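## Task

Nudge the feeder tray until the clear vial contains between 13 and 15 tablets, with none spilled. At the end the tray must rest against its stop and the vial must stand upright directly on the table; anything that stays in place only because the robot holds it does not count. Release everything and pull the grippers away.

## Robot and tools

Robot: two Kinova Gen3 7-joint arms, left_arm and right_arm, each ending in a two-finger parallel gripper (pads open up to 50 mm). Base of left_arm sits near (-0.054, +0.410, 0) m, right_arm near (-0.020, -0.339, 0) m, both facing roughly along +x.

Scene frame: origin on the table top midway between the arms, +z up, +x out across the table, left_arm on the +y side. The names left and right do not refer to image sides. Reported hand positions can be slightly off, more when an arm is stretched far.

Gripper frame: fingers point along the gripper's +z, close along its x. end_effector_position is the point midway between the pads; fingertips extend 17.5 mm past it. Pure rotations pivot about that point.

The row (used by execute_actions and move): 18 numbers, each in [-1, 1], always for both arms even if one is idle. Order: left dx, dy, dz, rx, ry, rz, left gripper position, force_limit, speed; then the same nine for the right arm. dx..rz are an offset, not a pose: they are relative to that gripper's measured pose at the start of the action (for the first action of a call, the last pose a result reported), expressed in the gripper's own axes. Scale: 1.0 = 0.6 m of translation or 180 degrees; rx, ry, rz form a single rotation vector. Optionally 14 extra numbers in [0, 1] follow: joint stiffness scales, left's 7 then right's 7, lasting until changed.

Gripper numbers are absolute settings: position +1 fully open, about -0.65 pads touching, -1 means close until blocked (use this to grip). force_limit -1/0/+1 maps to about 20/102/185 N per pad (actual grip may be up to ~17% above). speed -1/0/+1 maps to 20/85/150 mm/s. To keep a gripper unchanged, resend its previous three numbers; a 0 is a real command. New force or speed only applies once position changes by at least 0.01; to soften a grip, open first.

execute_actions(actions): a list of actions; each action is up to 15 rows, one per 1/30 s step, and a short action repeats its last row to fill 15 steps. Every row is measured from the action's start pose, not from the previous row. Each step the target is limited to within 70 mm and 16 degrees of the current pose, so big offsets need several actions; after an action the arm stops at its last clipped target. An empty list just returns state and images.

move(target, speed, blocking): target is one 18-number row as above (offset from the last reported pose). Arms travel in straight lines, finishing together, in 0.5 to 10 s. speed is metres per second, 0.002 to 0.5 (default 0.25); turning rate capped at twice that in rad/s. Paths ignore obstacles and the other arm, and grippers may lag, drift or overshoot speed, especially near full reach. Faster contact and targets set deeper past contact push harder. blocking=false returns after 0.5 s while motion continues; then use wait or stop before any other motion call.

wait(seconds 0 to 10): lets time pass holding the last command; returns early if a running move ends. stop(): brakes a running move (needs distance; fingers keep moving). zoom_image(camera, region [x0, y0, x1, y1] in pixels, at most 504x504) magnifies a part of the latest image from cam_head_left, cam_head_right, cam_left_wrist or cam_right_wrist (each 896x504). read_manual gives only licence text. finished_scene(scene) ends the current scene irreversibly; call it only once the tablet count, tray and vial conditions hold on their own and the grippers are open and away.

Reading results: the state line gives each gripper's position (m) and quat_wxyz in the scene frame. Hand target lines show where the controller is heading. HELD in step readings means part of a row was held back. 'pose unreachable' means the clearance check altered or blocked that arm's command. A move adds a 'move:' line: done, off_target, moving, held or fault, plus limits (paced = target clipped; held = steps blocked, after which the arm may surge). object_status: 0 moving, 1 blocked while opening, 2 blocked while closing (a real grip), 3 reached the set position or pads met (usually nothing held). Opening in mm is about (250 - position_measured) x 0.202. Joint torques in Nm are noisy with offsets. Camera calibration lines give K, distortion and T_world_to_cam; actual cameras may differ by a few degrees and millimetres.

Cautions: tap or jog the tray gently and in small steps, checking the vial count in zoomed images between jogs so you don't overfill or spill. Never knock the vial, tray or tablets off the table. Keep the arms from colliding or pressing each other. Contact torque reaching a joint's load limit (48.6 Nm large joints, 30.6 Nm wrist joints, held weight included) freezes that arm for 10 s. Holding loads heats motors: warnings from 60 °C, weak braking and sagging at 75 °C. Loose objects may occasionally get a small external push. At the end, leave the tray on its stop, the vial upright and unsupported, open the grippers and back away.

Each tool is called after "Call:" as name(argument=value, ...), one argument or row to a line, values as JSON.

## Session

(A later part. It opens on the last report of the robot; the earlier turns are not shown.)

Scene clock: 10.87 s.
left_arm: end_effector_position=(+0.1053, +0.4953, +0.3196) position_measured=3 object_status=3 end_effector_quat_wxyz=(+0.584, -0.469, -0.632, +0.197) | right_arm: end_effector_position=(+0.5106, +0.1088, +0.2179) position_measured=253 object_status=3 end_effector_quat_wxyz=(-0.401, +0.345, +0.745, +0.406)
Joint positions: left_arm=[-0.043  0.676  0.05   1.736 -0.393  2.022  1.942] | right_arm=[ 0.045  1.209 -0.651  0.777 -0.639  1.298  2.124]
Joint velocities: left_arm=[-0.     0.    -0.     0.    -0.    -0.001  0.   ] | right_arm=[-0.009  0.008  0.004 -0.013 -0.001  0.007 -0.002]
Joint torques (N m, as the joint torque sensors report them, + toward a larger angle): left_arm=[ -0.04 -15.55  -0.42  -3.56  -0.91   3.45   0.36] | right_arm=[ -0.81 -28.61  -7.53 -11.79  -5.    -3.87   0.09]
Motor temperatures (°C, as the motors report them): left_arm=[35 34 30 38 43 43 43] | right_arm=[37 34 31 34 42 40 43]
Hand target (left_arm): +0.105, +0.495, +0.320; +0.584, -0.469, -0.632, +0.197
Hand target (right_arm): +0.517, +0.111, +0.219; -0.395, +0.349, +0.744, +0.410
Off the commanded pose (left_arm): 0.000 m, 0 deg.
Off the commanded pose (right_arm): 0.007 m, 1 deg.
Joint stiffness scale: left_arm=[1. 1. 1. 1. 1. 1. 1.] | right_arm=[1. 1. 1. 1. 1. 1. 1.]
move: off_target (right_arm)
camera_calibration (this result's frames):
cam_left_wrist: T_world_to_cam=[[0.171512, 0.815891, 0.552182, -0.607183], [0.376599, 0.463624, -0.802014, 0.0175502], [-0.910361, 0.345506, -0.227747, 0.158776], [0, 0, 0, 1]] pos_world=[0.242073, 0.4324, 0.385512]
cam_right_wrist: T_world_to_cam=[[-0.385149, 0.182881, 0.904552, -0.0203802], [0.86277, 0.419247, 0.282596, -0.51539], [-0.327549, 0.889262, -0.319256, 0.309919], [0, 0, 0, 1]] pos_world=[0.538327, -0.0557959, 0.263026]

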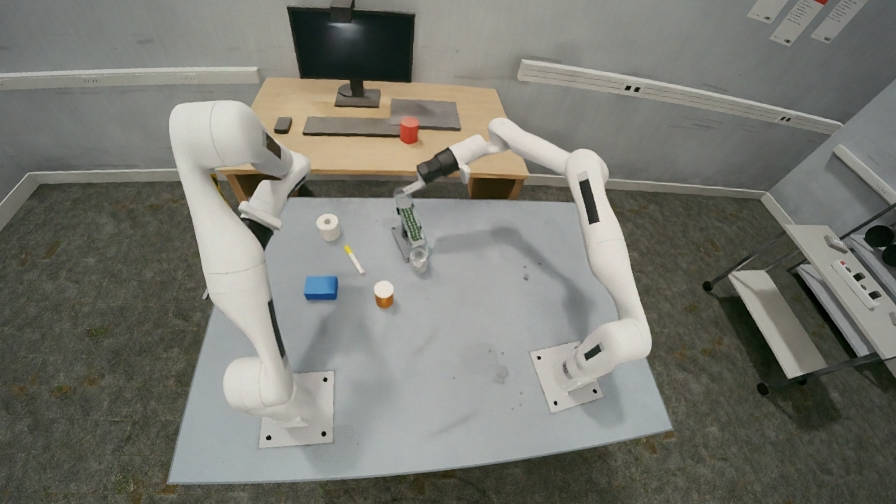

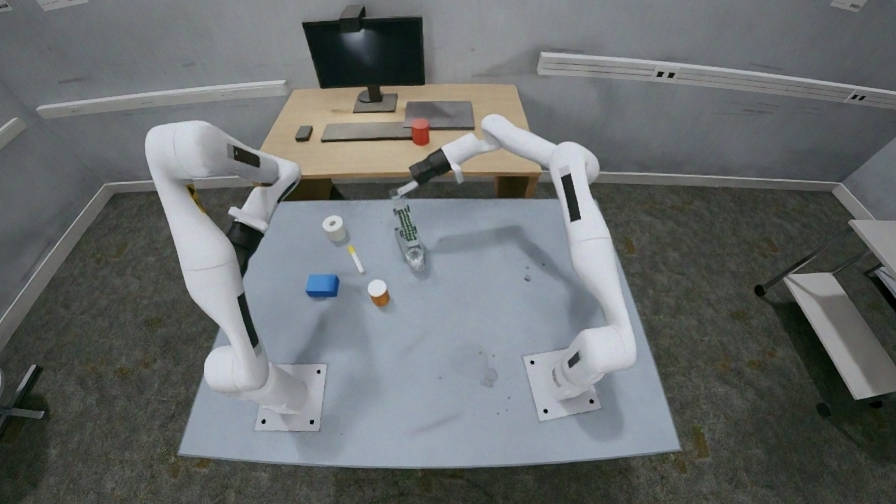

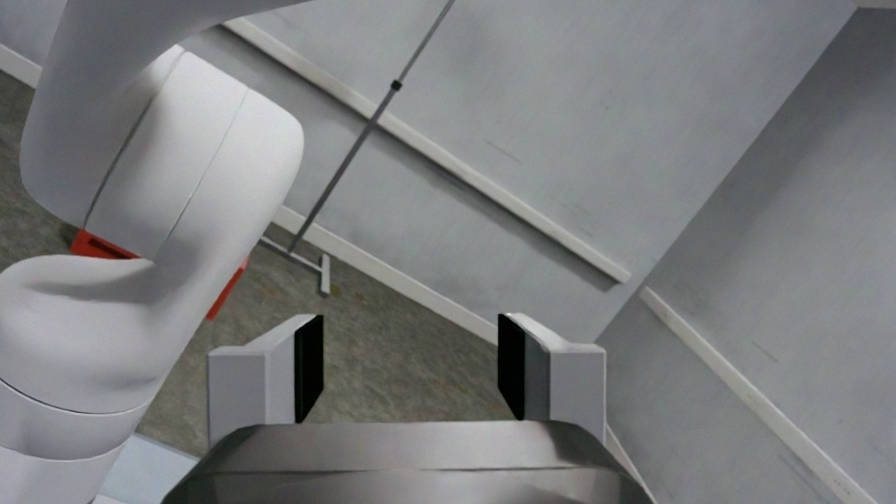

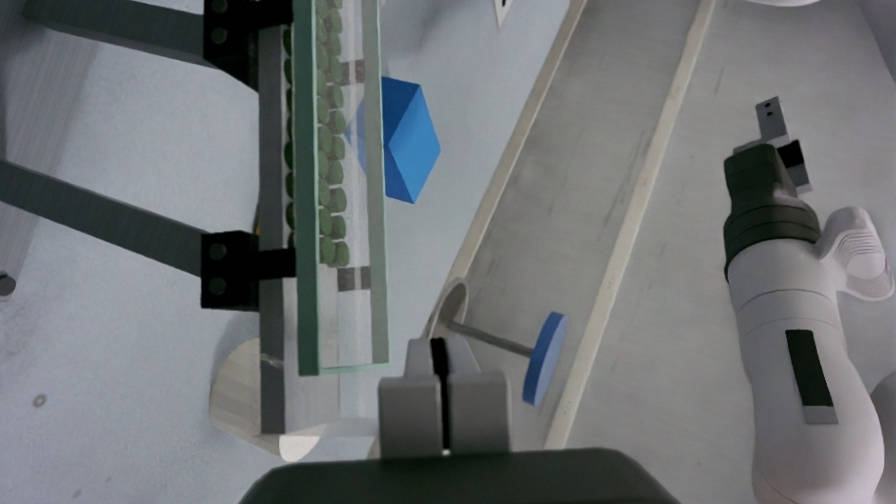

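Call:
move(
  target=[0,0,0,0,0,0,1,0,0,0,-0.004,-0.06,0,0,0,-0.7,0,0],
  speed=0.1,
)

Call:
move(
  target=[0,0,0,0,0,0,1,0,0,-0.02,0.07,0,0,0,0,-0.7,0,0],
  speed=0.1,
)

Call:
move(
  target=[0,0,0,0,0,0,1,0,0,0,0,0.055,0,0,0,-0.7,0,0],
  speed=0.1,
)

Scene clock: 11.97 s.
left_arm: end_effector_position=(+0.1053, +0.4953, +0.3196) position_measured=3 object_status=3 end_effector_quat_wxyz=(+0.584, -0.469, -0.632, +0.197) | right_arm: end_effector_position=(+0.5192, +0.0797, +0.2295) position_measured=253 object_status=3 end_effector_quat_wxyz=(-0.402, +0.344, +0.744, +0.409)
Joint positions: left_arm=[-0.043  0.676  0.05   1.736 -0.393  2.022  1.942] | right_arm=[ 0.087  1.201 -0.649  0.759 -0.639  1.355  2.124]
Joint velocities: left_arm=[-0.    -0.    -0.002 -0.     0.     0.002  0.001] | right_arm=[ 0.002 -0.    -0.    -0.    -0.001  0.001  0.   ]
Joint torques (N m, as the joint torque sensors report them, + toward a larger angle): left_arm=[ -0.15 -16.15  -0.14  -3.44  -0.95   3.47   0.43] | right_arm=[  0.3  -26.83  -6.35  -6.84  -2.99   0.55  -0.21]
Motor temperatures (°C, as the motors report them): left_arm=[35 34 30 38 43 43 43] | right_arm=[37 34 31 34 42 40 43]
Hand target (left_arm): +0.105, +0.495, +0.320; +0.584, -0.469, -0.632, +0.197
Hand target (right_arm): +0.520, +0.076, +0.230; -0.401, +0.345, +0.745, +0.406
Off the commanded pose (left_arm): 0.000 m, 0 deg.
Off the commanded pose (right_arm): 0.004 m, 0 deg.
Joint stiffness scale: left_arm=[1. 1. 1. 1. 1. 1. 1.] | right_arm=[1. 1. 1. 1. 1. 1. 1.]
move: off_target (right_arm)
camera_calibration (this result's frames):
cam_left_wrist: T_world_to_cam=[[0.171512, 0.815891, 0.552182, -0.607183], [0.376599, 0.463624, -0.802014, 0.0175501], [-0.910361, 0.345506, -0.227747, 0.158776], [0, 0, 0, 1]] pos_world=[0.242073, 0.4324, 0.385512]
cam_right_wrist: T_world_to_cam=[[-0.385376, 0.176436, 0.905735, -0.0218441], [0.862808, 0.416926, 0.285894, -0.514544], [-0.327182, 0.891652, -0.312904, 0.340456], [0, 0, 0, 1]] pos_world=[0.546926, -0.0851875, 0.27342]

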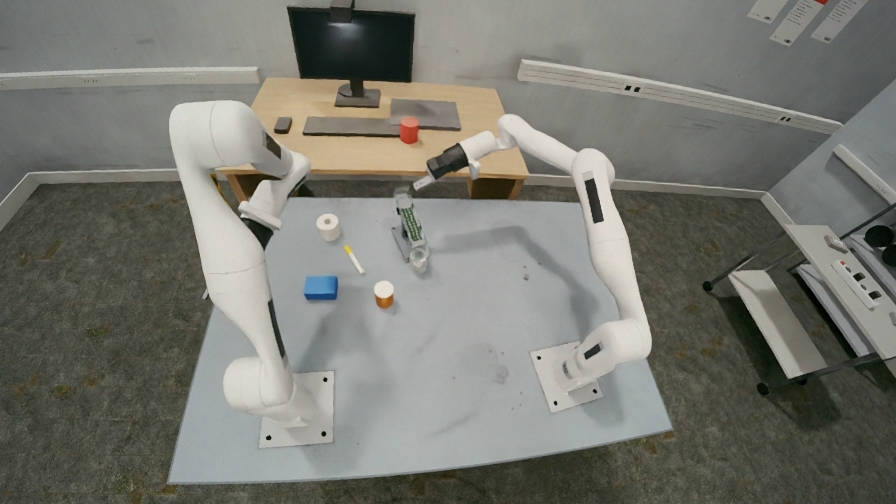

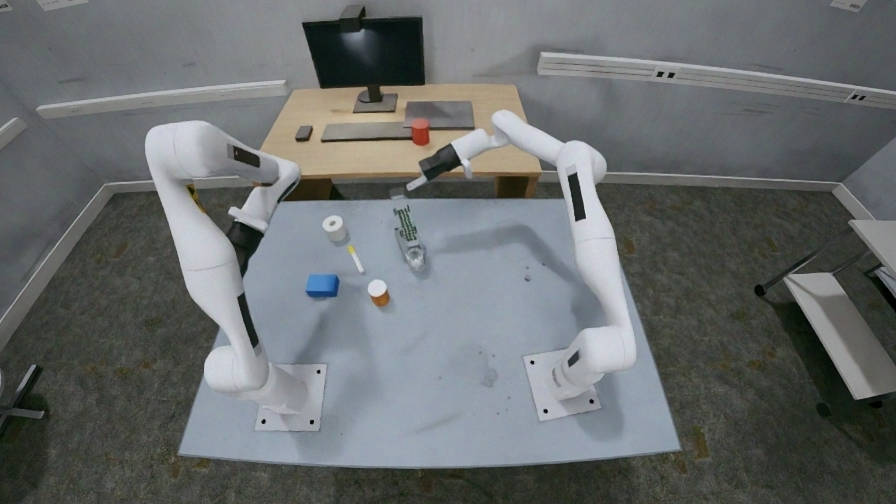

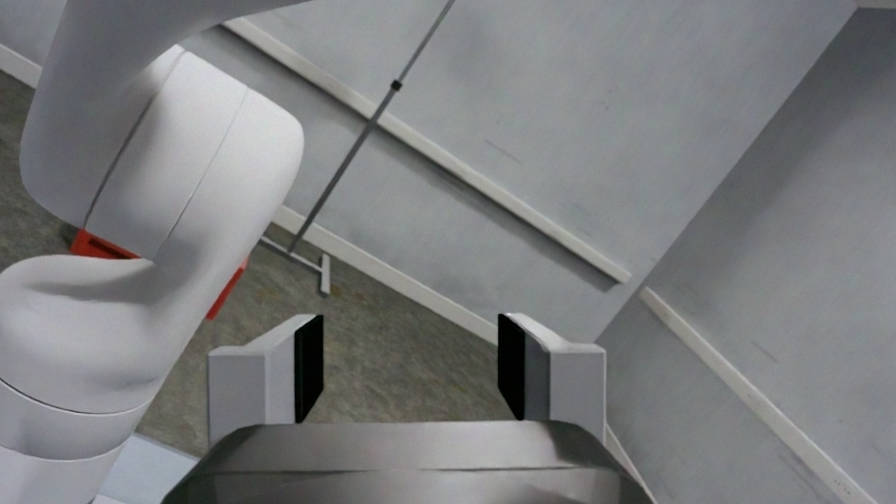

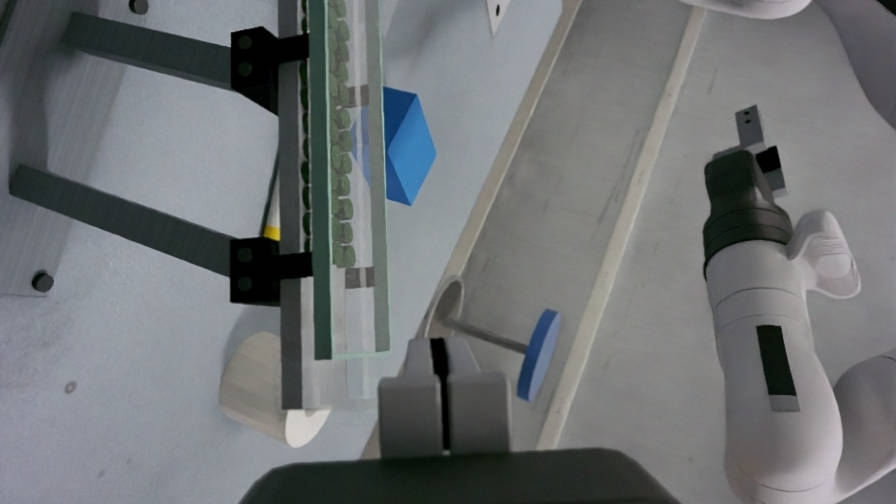

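Scene clock: 13.10 s.
left_arm: end_effector_position=(+0.1053, +0.4953, +0.3196) position_measured=3 object_status=3 end_effector_quat_wxyz=(+0.584, -0.469, -0.632, +0.197) | right_arm: end_effector_position=(+0.5611, +0.0967, +0.2364) position_measured=253 object_status=3 end_effector_quat_wxyz=(-0.401, +0.342, +0.742, +0.414)
Joint positions: left_arm=[-0.043  0.676  0.05   1.736 -0.393  2.022  1.942] | right_arm=[-0.032  1.345 -0.612  0.334 -0.634  1.54   1.983]
Joint velocities: left_arm=[-0.     0.    -0.    -0.001  0.     0.     0.   ] | right_arm=[-0.005  0.006  0.003 -0.008 -0.     0.003 -0.001]
Joint torques (N m, as the joint torque sensors report them, + toward a larger angle): left_arm=[ -0.35 -15.94  -0.15  -3.41  -0.97   3.38   0.32] | right_arm=[  0.24 -29.03  -4.51  -7.26  -3.15   0.13  -0.14]
Motor temperatures (°C, as the motors report them): left_arm=[35 34 30 38 43 43 43] | right_arm=[37 34 31 34 42 40 43]
Hand target (left_arm): +0.105, +0.495, +0.320; +0.584, -0.469, -0.632, +0.197
Hand target (right_arm): +0.559, +0.096, +0.233; -0.402, +0.343, +0.744, +0.409
Off the commanded pose (left_arm): 0.000 m, 0 deg.
Off the commanded pose (right_arm): 0.004 m, 1 deg.
Joint stiffness scale: left_arm=[1. 1. 1. 1. 1. 1. 1.] | right_arm=[1. 1. 1. 1. 1. 1. 1.]
move: off_target (right_arm)
camera_calibration (this result's frames):
cam_left_wrist: T_world_to_cam=[[0.171512, 0.815891, 0.552182, -0.607183], [0.376599, 0.463623, -0.802014, 0.0175502], [-0.910361, 0.345507, -0.227747, 0.158776], [0, 0, 0, 1]] pos_world=[0.242073, 0.4324, 0.385512]
cam_right_wrist: T_world_to_cam=[[-0.389539, 0.16889, 0.905393, -0.0117469], [0.863093, 0.410039, 0.294852, -0.561338], [-0.321449, 0.896295, -0.305494, 0.335784], [0, 0, 0, 1]] pos_world=[0.587848, -0.0688071, 0.278727]

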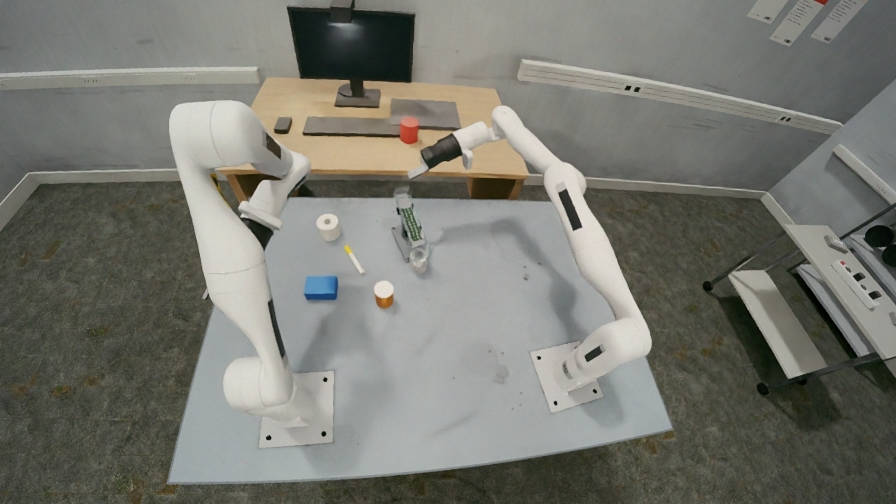

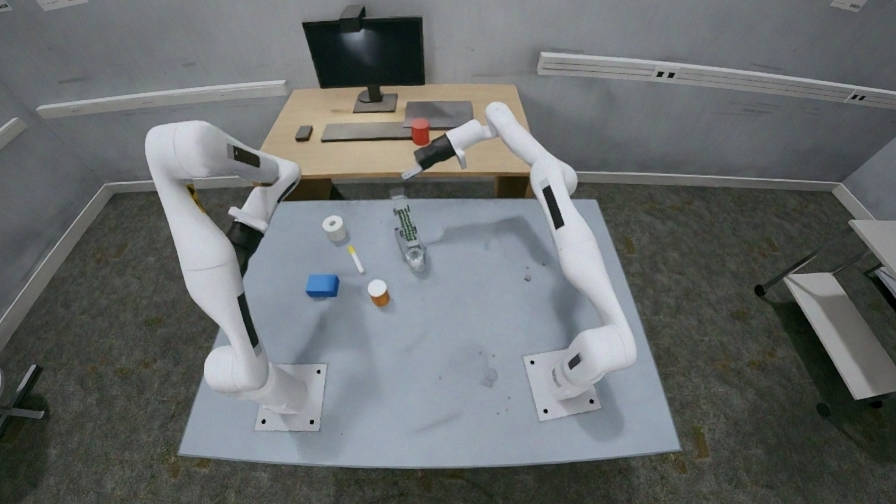

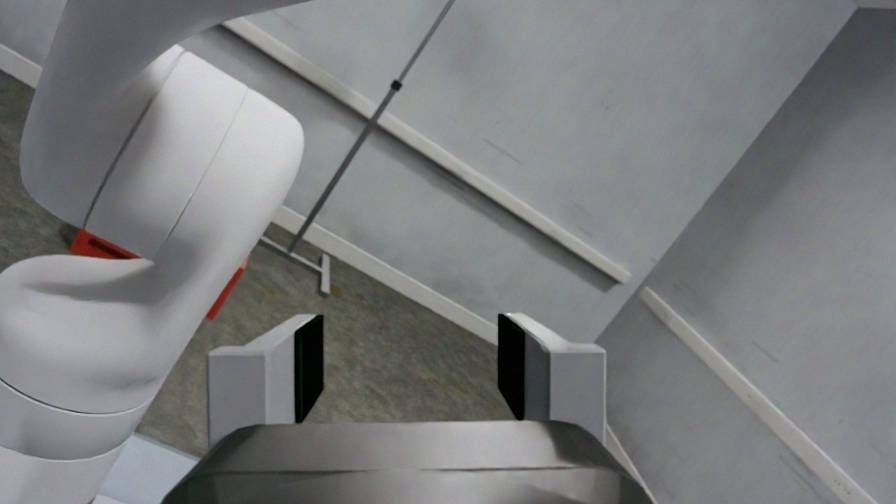

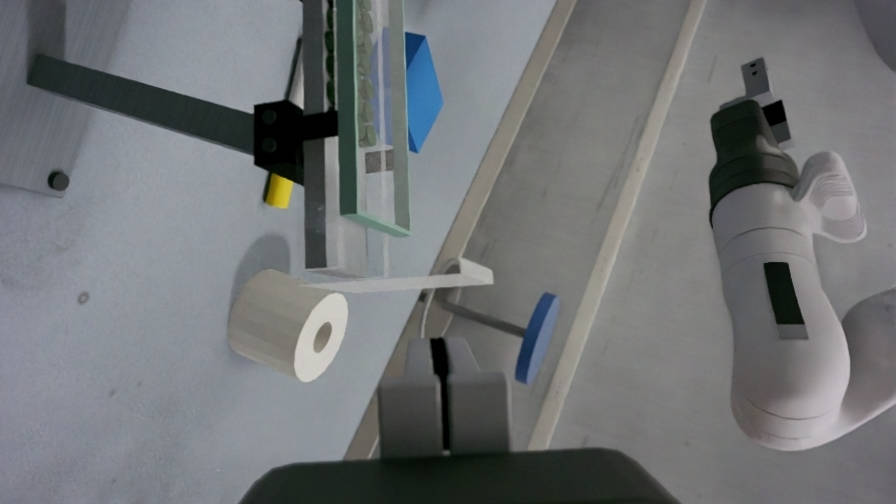

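Scene clock: 13.93 s.
left_arm: end_effector_position=(+0.1053, +0.4953, +0.3196) position_measured=3 object_status=3 end_effector_quat_wxyz=(+0.584, -0.469, -0.632, +0.197) | right_arm: end_effector_position=(+0.5510, +0.1228, +0.2232) position_measured=253 object_status=3 end_effector_quat_wxyz=(-0.402, +0.345, +0.742, +0.411)
Joint positions: left_arm=[-0.043  0.676  0.05   1.736 -0.393  2.022  1.942] | right_arm=[-0.058  1.341 -0.612  0.391 -0.634  1.474  1.997]
Joint velocities: left_arm=[-0.     0.001  0.    -0.     0.001  0.     0.001] | right_arm=[-0.002 -0.001  0.     0.001  0.    -0.    -0.   ]
Joint torques (N m, as the joint torque sensors report them, + toward a larger angle): left_arm=[ -0.08 -15.82  -0.36  -3.75  -0.91   3.37   0.43] | right_arm=[  0.16 -28.84  -4.74  -7.37  -3.02   0.24  -0.2 ]
Motor temperatures (°C, as the motors report them): left_arm=[35 34 30 38 43 43 43] | right_arm=[37 34 31 34 42 40 43]
Hand target (left_arm): +0.105, +0.495, +0.320; +0.584, -0.469, -0.632, +0.197
Hand target (right_arm): +0.551, +0.126, +0.225; -0.401, +0.342, +0.742, +0.414
Off the commanded pose (left_arm): 0.000 m, 0 deg.
Off the commanded pose (right_arm): 0.004 m, 0 deg.
Joint stiffness scale: left_arm=[1. 1. 1. 1. 1. 1. 1.] | right_arm=[1. 1. 1. 1. 1. 1. 1.]
move: off_target (right_arm)
camera_calibration (this result's frames):
cam_left_wrist: T_world_to_cam=[[0.171512, 0.815891, 0.552182, -0.607183], [0.376599, 0.463623, -0.802014, 0.0175503], [-0.910361, 0.345506, -0.227747, 0.158776], [0, 0, 0, 1]] pos_world=[0.242073, 0.4324, 0.385512]
cam_right_wrist: T_world_to_cam=[[-0.384136, 0.174275, 0.906679, -0.0120594], [0.86464, 0.412291, 0.287078, -0.558826], [-0.323786, 0.894228, -0.309061, 0.307442], [0, 0, 0, 1]] pos_world=[0.578096, -0.042423, 0.266379]

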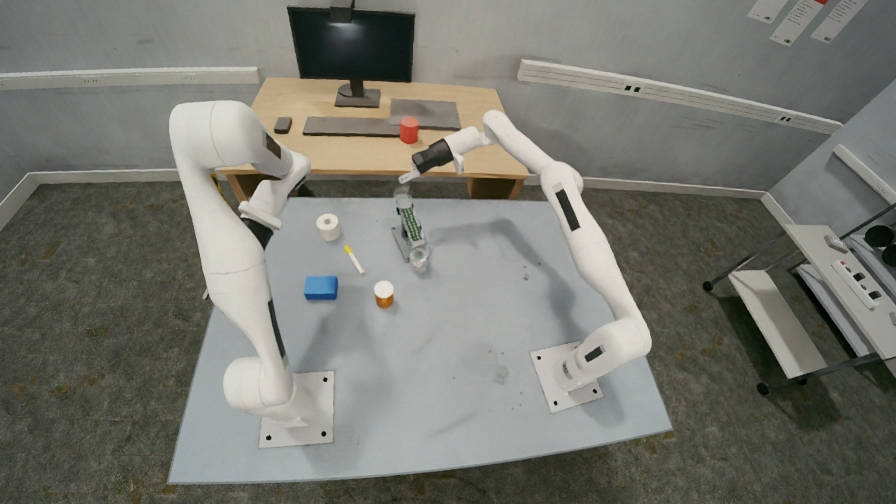

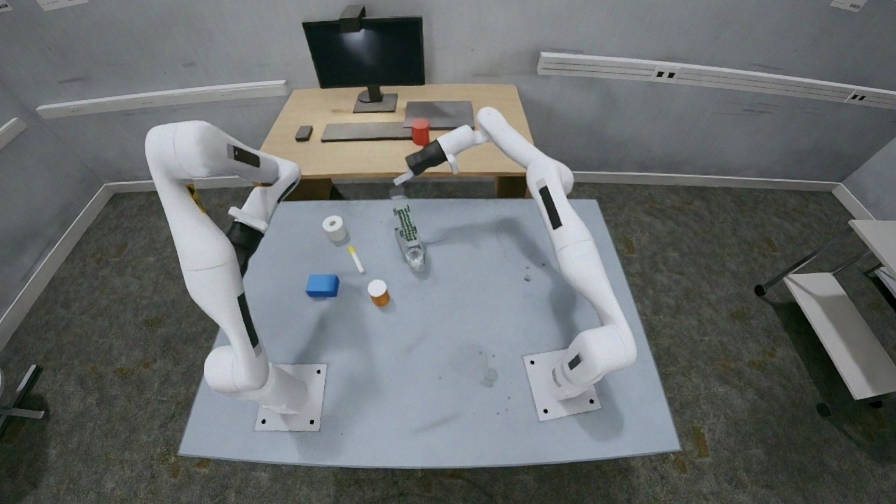

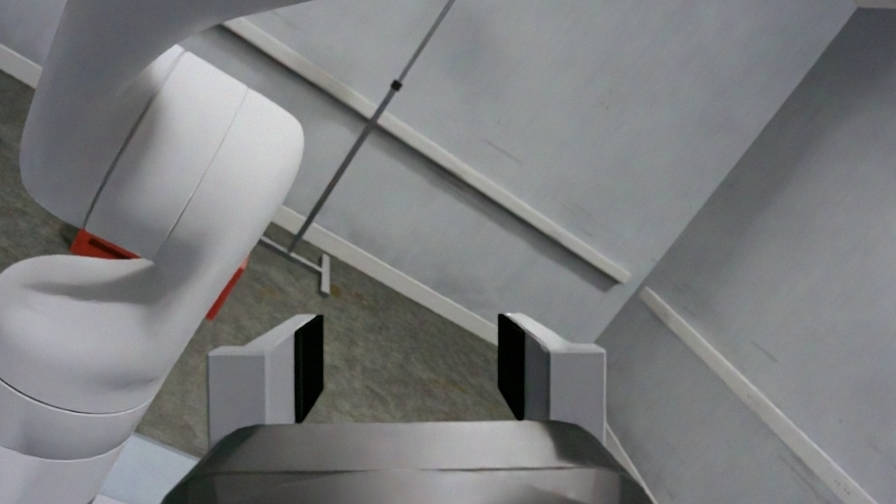

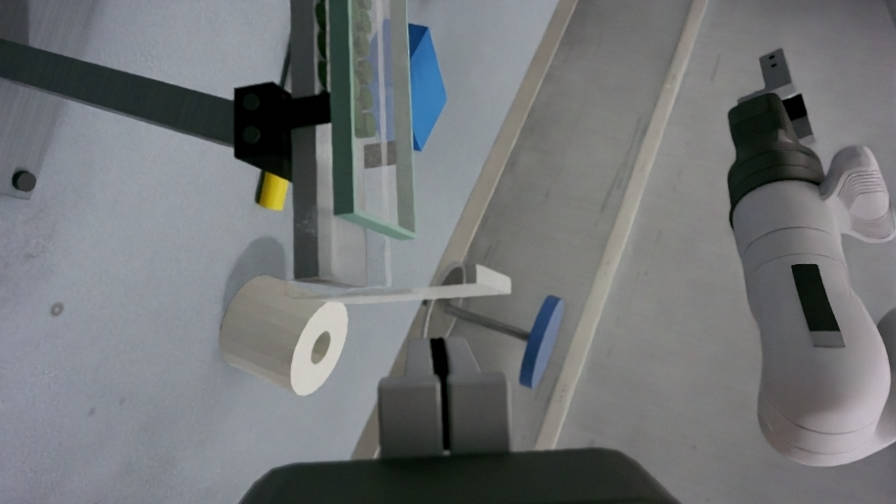

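Gap about 14 mm.

Call:
move(
  target=[0,0,0,0,0,0,1,0,0,0,-0.04,0.01,0,0,0,-0.7,0,0],
  speed=0.04,
)

Call:
execute_actions(
  actions=[
    [[0,0,0,0,0,0,1,0,0,0,0.025,0,0,0,0,-0.7,0,0]],
    [],
  ],
)

Call:
zoom_image(
  camera="cam_head_right",
  region=[360,175,460,285],
)

Scene clock: 14.97 s.
left_arm: end_effector_position=(+0.1053, +0.4953, +0.3196) position_measured=3 object_status=3 end_effector_quat_wxyz=(+0.584, -0.469, -0.632, +0.197) | right_arm: end_effector_position=(+0.5345, +0.1187, +0.2123) position_measured=253 object_status=3 end_effector_quat_wxyz=(-0.397, +0.348, +0.742, +0.412)
Joint positions: left_arm=[-0.043  0.676  0.05   1.736 -0.393  2.022  1.942] | right_arm=[ 0.     1.272 -0.63   0.623 -0.639  1.349  2.085]
Joint velocities: left_arm=[-0.     0.    -0.    -0.    -0.     0.002 -0.   ] | right_arm=[ 0.02  -0.02  -0.008  0.034 -0.001 -0.011  0.006]
Joint torques (N m, as the joint torque sensors report them, + toward a larger angle): left_arm=[ -0.59 -15.79  -0.08  -3.46  -0.96   3.4    0.47] | right_arm=[ -1.08 -26.52  -5.61  -3.68  -1.77   3.48   0.01]
Motor temperatures (°C, as the motors report them): left_arm=[35 34 30 38 43 43 43] | right_arm=[37 34 31 34 42 40 43]
Hand target (left_arm): +0.105, +0.495, +0.320; +0.584, -0.469, -0.632, +0.197
Hand target (right_arm): +0.529, +0.118, +0.213; -0.402, +0.345, +0.742, +0.411
Off the commanded pose (left_arm): 0.000 m, 0 deg.
Off the commanded pose (right_arm): 0.006 m, 1 deg.
Joint stiffness scale: left_arm=[1. 1. 1. 1. 1. 1. 1.] | right_arm=[1. 1. 1. 1. 1. 1. 1.]
move: off_target (right_arm)
camera_calibration (this result's frames):
cam_left_wrist: T_world_to_cam=[[0.171512, 0.815891, 0.552182, -0.607183], [0.376599, 0.463624, -0.802014, 0.0175501], [-0.910361, 0.345506, -0.227747, 0.158776], [0, 0, 0, 1]] pos_world=[0.242073, 0.4324, 0.385512]
cam_right_wrist: T_world_to_cam=[[-0.386892, 0.182307, 0.903924, -0.00679319], [0.867723, 0.403695, 0.289978, -0.540942], [-0.312044, 0.896546, -0.314378, 0.296973], [0, 0, 0, 1]] pos_world=[0.559429, -0.0466363, 0.256364]

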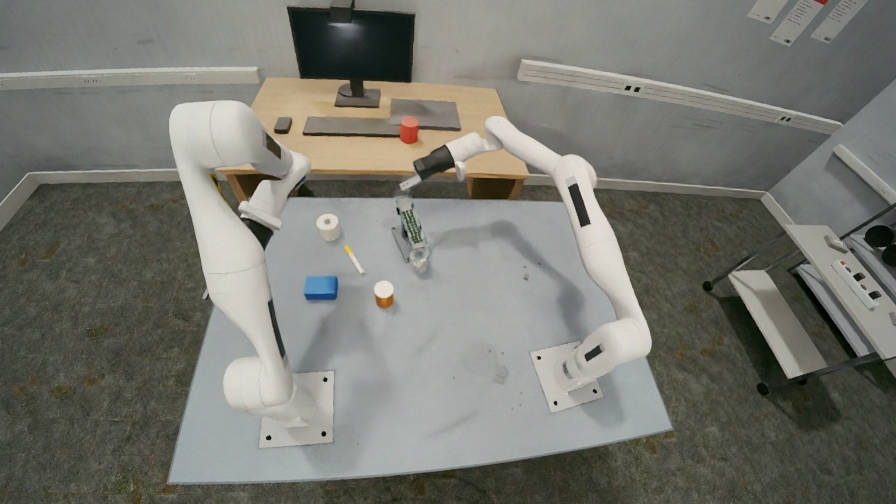

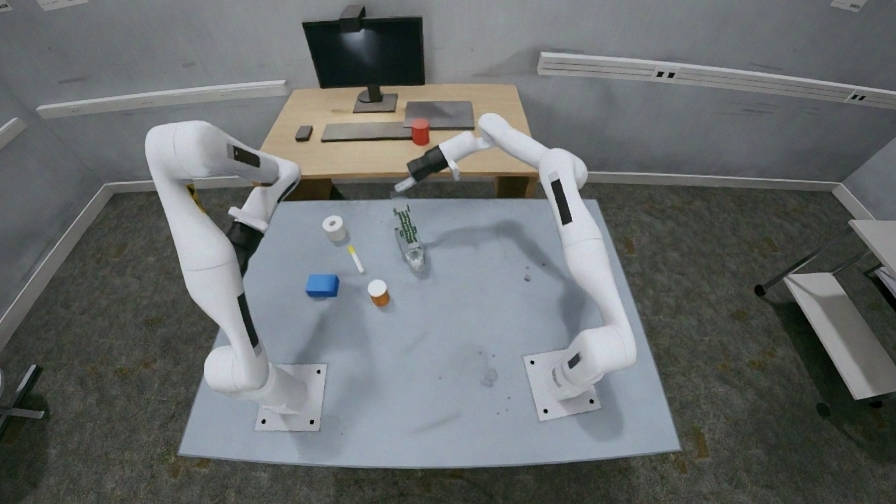

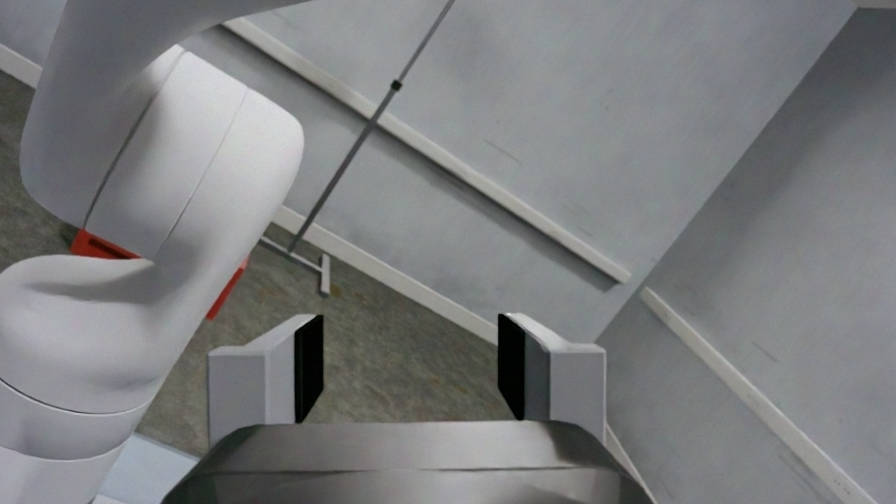

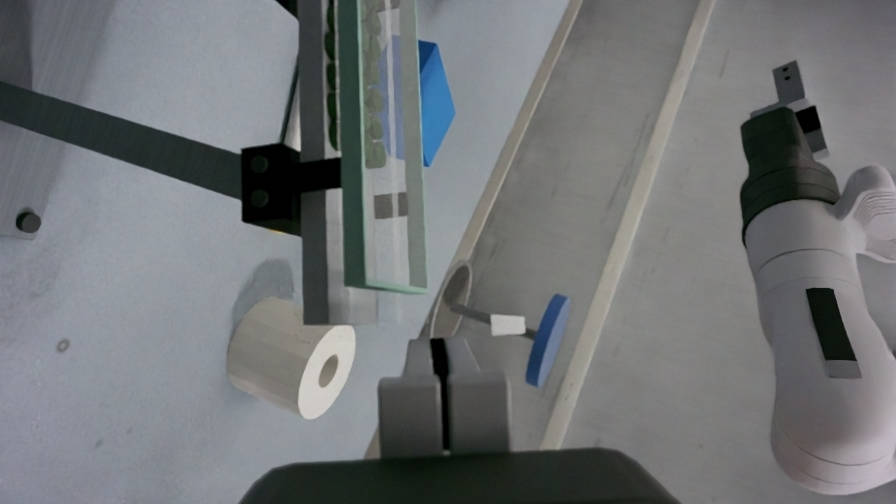

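Scene clock: 15.47 s.
left_arm: end_effector_position=(+0.1053, +0.4953, +0.3196) position_measured=3 object_status=3 end_effector_quat_wxyz=(+0.584, -0.469, -0.632, +0.197) | right_arm: end_effector_position=(+0.5489, +0.1256, +0.2215) position_measured=253 object_status=3 end_effector_quat_wxyz=(-0.396, +0.348, +0.740, +0.418)
Joint positions: left_arm=[-0.043  0.676  0.05   1.736 -0.393  2.022  1.942] | right_arm=[-0.036  1.309 -0.622  0.491 -0.639  1.404  2.037]
Joint velocities: left_arm=[-0.    -0.     0.001  0.001  0.     0.001  0.   ] | right_arm=[-0.015  0.018  0.005 -0.021 -0.001  0.009 -0.003]
Joint torques (N m, as the joint torque sensors report them, + toward a larger angle): left_arm=[ -0.43 -15.72  -0.05  -3.58  -0.97   3.54   0.3 ] | right_arm=[  0.   -29.08  -5.12  -7.06  -3.11  -0.12  -0.32]
Motor temperatures (°C, as the motors report them): left_arm=[35 34 30 38 43 43 43] | right_arm=[37 34 31 34 42 40 43]
Hand target (left_arm): +0.105, +0.495, +0.320; +0.584, -0.469, -0.632, +0.197
Hand target (right_arm): +0.547, +0.125, +0.217; -0.397, +0.348, +0.742, +0.413
Off the commanded pose (left_arm): 0.000 m, 0 deg.
Off the commanded pose (right_arm): 0.005 m, 1 deg.
Joint stiffness scale: left_arm=[1. 1. 1. 1. 1. 1. 1.] | right_arm=[1. 1. 1. 1. 1. 1. 1.]
Step readings (end_effector_position):
0: left_arm (+0.1053, +0.4953, +0.3196) | right_arm (+0.5345, +0.1187, +0.2123)
1: left_arm (+0.1053, +0.4953, +0.3196) | right_arm (+0.5348, +0.1186, +0.2126)
2: left_arm (+0.1053, +0.4953, +0.3196) | right_arm (+0.5362, +0.1190, +0.2137)
4: left_arm (+0.1053, +0.4953, +0.3196) | right_arm (+0.5430, +0.1206, +0.2186)
8: left_arm (+0.1053, +0.4953, +0.3196) | right_arm (+0.5491, +0.1230, +0.2235)
15: end_effector_position above
camera_calibration (this result's frames):
cam_left_wrist: T_world_to_cam=[[0.171512, 0.815891, 0.552182, -0.607183], [0.376599, 0.463624, -0.802014, 0.0175501], [-0.910361, 0.345507, -0.227747, 0.158776], [0, 0, 0, 1]] pos_world=[0.242073, 0.4324, 0.385512]
cam_right_wrist: T_world_to_cam=[[-0.390763, 0.175784, 0.903551, -0.00772816], [0.868485, 0.395677, 0.298619, -0.560258], [-0.305022, 0.90141, -0.307281, 0.292134], [0, 0, 0, 1]] pos_world=[0.572663, -0.0402921, 0.264054]

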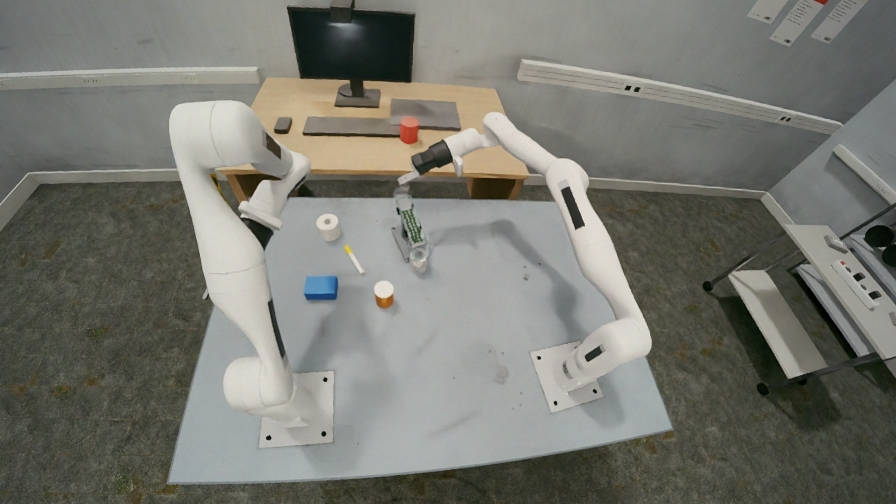

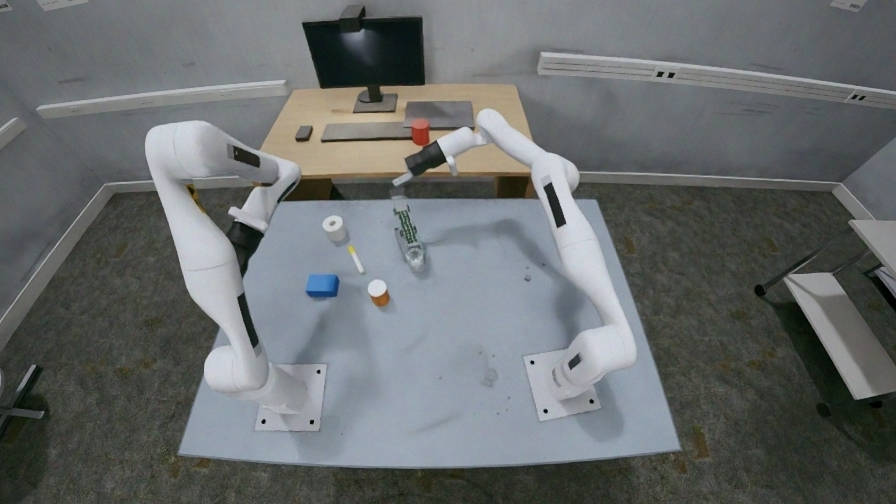

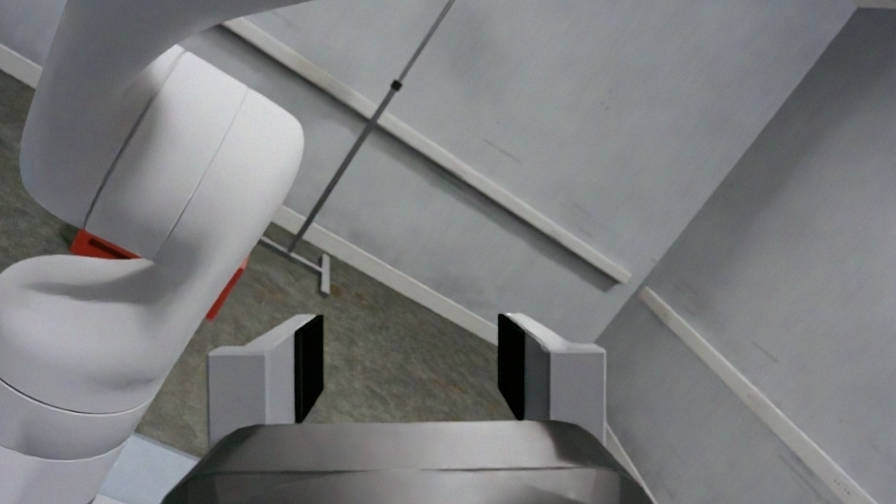

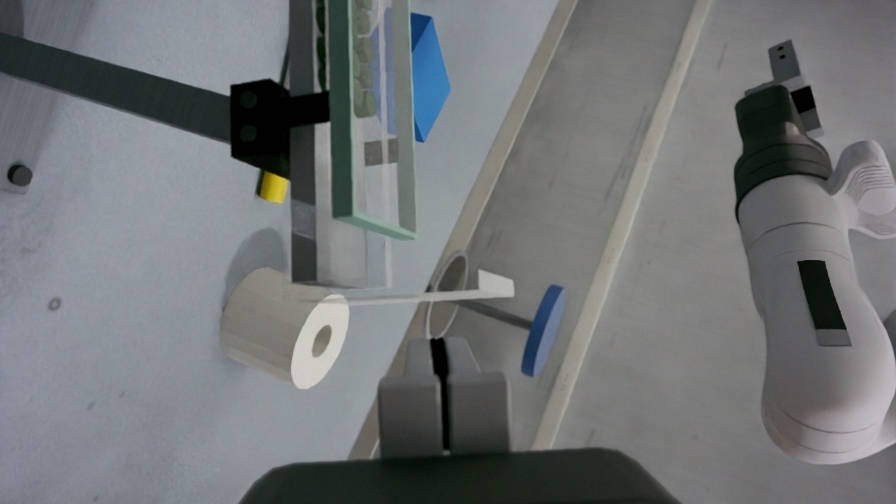

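Region (360, 175, 460, 285) of cam_head_right's 896x504 image, scaled by 4.582, with more detail than that image has; it fills the left 458 columns of this view, and the rest is white.

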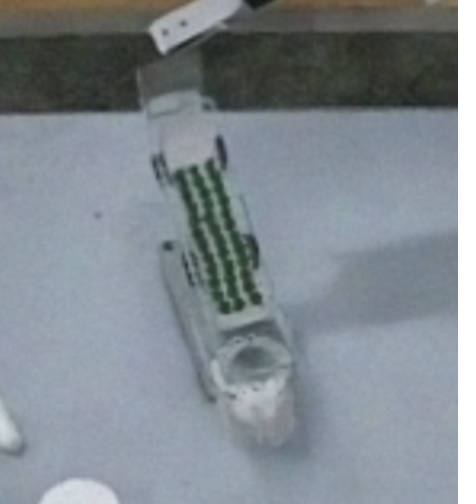

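Call:
execute_actions(
  actions=[
    [[0,0,0,0,0,0,1,0,0,0,-0.031,0,0,0,0,-0.7,0,0]],
    [[0,0,0,0,0,0,1,0,0,0,0.025,0,0,0,0,-0.7,0,0]],
    [[0,0,0,0,0,0,1,0,0,0,-0.031,0,0,0,0,-0.7,0,0]],
    [[0,0,0,0,0,0,1,0,0,0,0.025,0,0,0,0,-0.7,0,0]],
  ],
)

Call:
zoom_image(
  camera="cam_head_right",
  region=[360,175,460,285],
)

Scene clock: 17.70 s.
left_arm: end_effector_position=(+0.1053, +0.4953, +0.3196) position_measured=3 object_status=3 end_effector_quat_wxyz=(+0.584, -0.469, -0.632, +0.197) | right_arm: end_effector_position=(+0.5490, +0.1243, +0.2226) position_measured=253 object_status=3 end_effector_quat_wxyz=(-0.390, +0.350, +0.738, +0.425)
Joint positions: left_arm=[-0.043  0.676  0.05   1.736 -0.393  2.022  1.942] | right_arm=[-0.017  1.287 -0.627  0.552 -0.647  1.362  2.065]
Joint velocities: left_arm=[ 0.    -0.001 -0.     0.001  0.    -0.001 -0.   ] | right_arm=[-0.013  0.013  0.006 -0.016 -0.     0.008 -0.002]
Joint torques (N m, as the joint torque sensors report them, + toward a larger angle): left_arm=[ -0.48 -15.76  -0.11  -3.88  -1.01   3.53   0.27] | right_arm=[  0.29 -28.46  -5.26  -7.51  -3.07   0.42  -0.25]
Motor temperatures (°C, as the motors report them): left_arm=[35 34 30 38 43 43 43] | right_arm=[37 35 31 34 42 40 43]
Hand target (left_arm): +0.105, +0.495, +0.320; +0.584, -0.469, -0.632, +0.197
Hand target (right_arm): +0.547, +0.124, +0.219; -0.392, +0.351, +0.740, +0.420
Off the commanded pose (left_arm): 0.000 m, 0 deg.
Off the commanded pose (right_arm): 0.004 m, 1 deg.
Joint stiffness scale: left_arm=[1. 1. 1. 1. 1. 1. 1.] | right_arm=[1. 1. 1. 1. 1. 1. 1.]
Step readings (end_effector_position; steps 1 to 15: 1st action; 16 to 30: 2nd action; 31 to 45: 3rd action; 46 to 60: 4th action):
0: left_arm (+0.1053, +0.4953, +0.3196) | right_arm (+0.5486, +0.1262, +0.2207)
1: left_arm (+0.1053, +0.4953, +0.3196) | right_arm (+0.5483, +0.1262, +0.2206)
2: left_arm (+0.1053, +0.4953, +0.3196) | right_arm (+0.5462, +0.1255, +0.2195)
4: left_arm (+0.1053, +0.4953, +0.3196) | right_arm (+0.5389, +0.1238, +0.2140)
8: left_arm (+0.1053, +0.4953, +0.3196) | right_arm (+0.5342, +0.1216, +0.2109)
15: left_arm (+0.1053, +0.4953, +0.3196) | right_arm (+0.5346, +0.1181, +0.2129)
16: left_arm (+0.1053, +0.4953, +0.3196) | right_arm (+0.5349, +0.1180, +0.2132)
17: left_arm (+0.1053, +0.4953, +0.3196) | right_arm (+0.5369, +0.1186, +0.2145)
19: left_arm (+0.1053, +0.4953, +0.3196) | right_arm (+0.5438, +0.1201, +0.2196)
23: left_arm (+0.1053, +0.4953, +0.3196) | right_arm (+0.5493, +0.1225, +0.2241)
30: left_arm (+0.1053, +0.4953, +0.3196) | right_arm (+0.5490, +0.1249, +0.2221)
31: left_arm (+0.1053, +0.4953, +0.3196) | right_arm (+0.5487, +0.1250, +0.2218)
32: left_arm (+0.1053, +0.4953, +0.3196) | right_arm (+0.5466, +0.1245, +0.2206)
34: left_arm (+0.1053, +0.4953, +0.3196) | right_arm (+0.5391, +0.1228, +0.2149)
38: left_arm (+0.1053, +0.4953, +0.3196) | right_arm (+0.5341, +0.1208, +0.2115)
45: left_arm (+0.1053, +0.4953, +0.3196) | right_arm (+0.5346, +0.1175, +0.2134)
46: left_arm (+0.1053, +0.4953, +0.3196) | right_arm (+0.5350, +0.1174, +0.2137)
47: left_arm (+0.1053, +0.4953, +0.3196) | right_arm (+0.5370, +0.1180, +0.2150)
49: left_arm (+0.1053, +0.4953, +0.3196) | right_arm (+0.5438, +0.1196, +0.2201)
53: left_arm (+0.1053, +0.4953, +0.3196) | right_arm (+0.5493, +0.1219, +0.2246)
60: end_effector_position above
camera_calibration (this result's frames):
cam_left_wrist: T_world_to_cam=[[0.171512, 0.815891, 0.552182, -0.607183], [0.376599, 0.463624, -0.802014, 0.0175502], [-0.910361, 0.345507, -0.227747, 0.158776], [0, 0, 0, 1]] pos_world=[0.242073, 0.4324, 0.385512]
cam_right_wrist: T_world_to_cam=[[-0.396209, 0.175812, 0.901171, -0.00491706], [0.871467, 0.381022, 0.308815, -0.562245], [-0.289073, 0.907696, -0.304179, 0.283418], [0, 0, 0, 1]] pos_world=[0.569958, -0.0421653, 0.26427]

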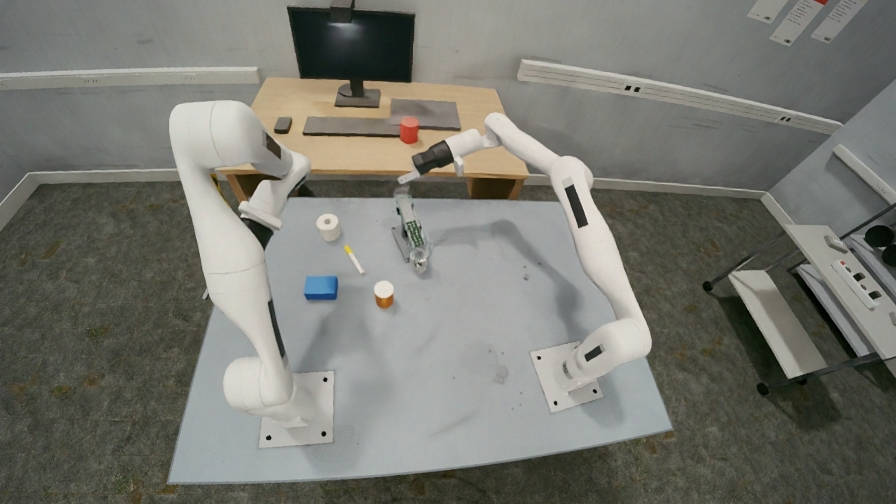

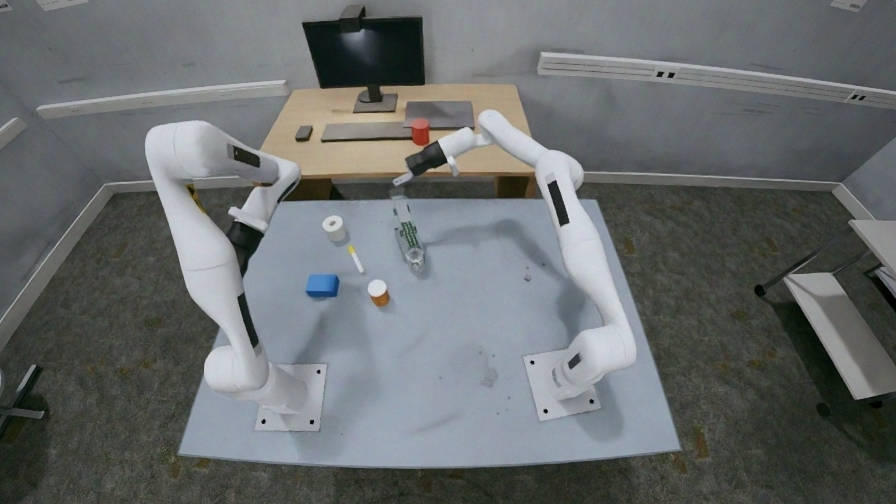

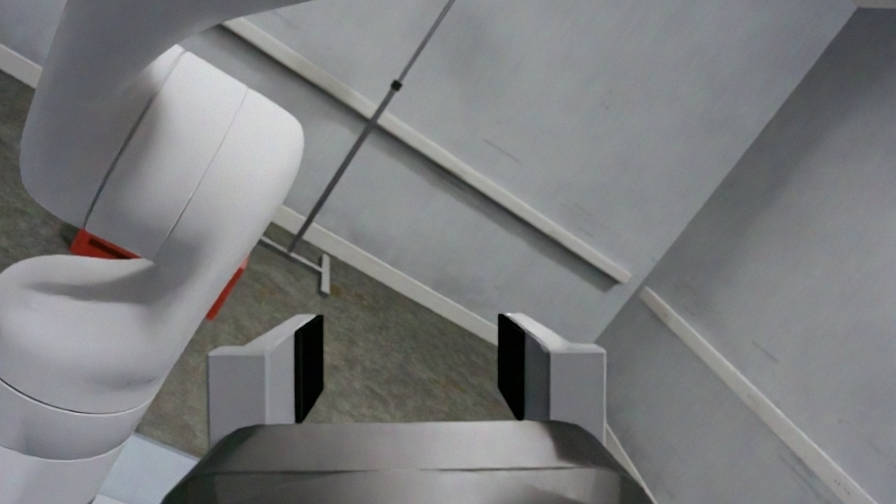

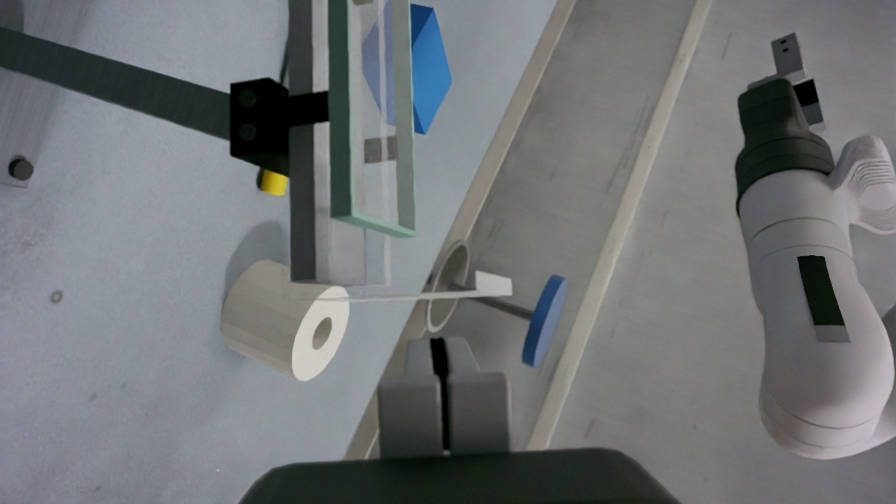

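Region (360, 175, 460, 285) of cam_head_right's 896x504 image, scaled by 4.582, with more detail than that image has; it fills the left 458 columns of this view, and the rest is white.

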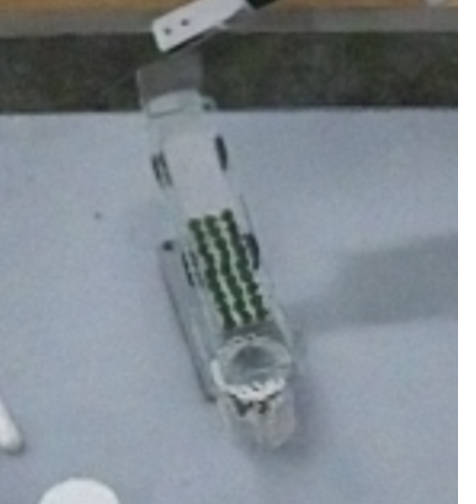

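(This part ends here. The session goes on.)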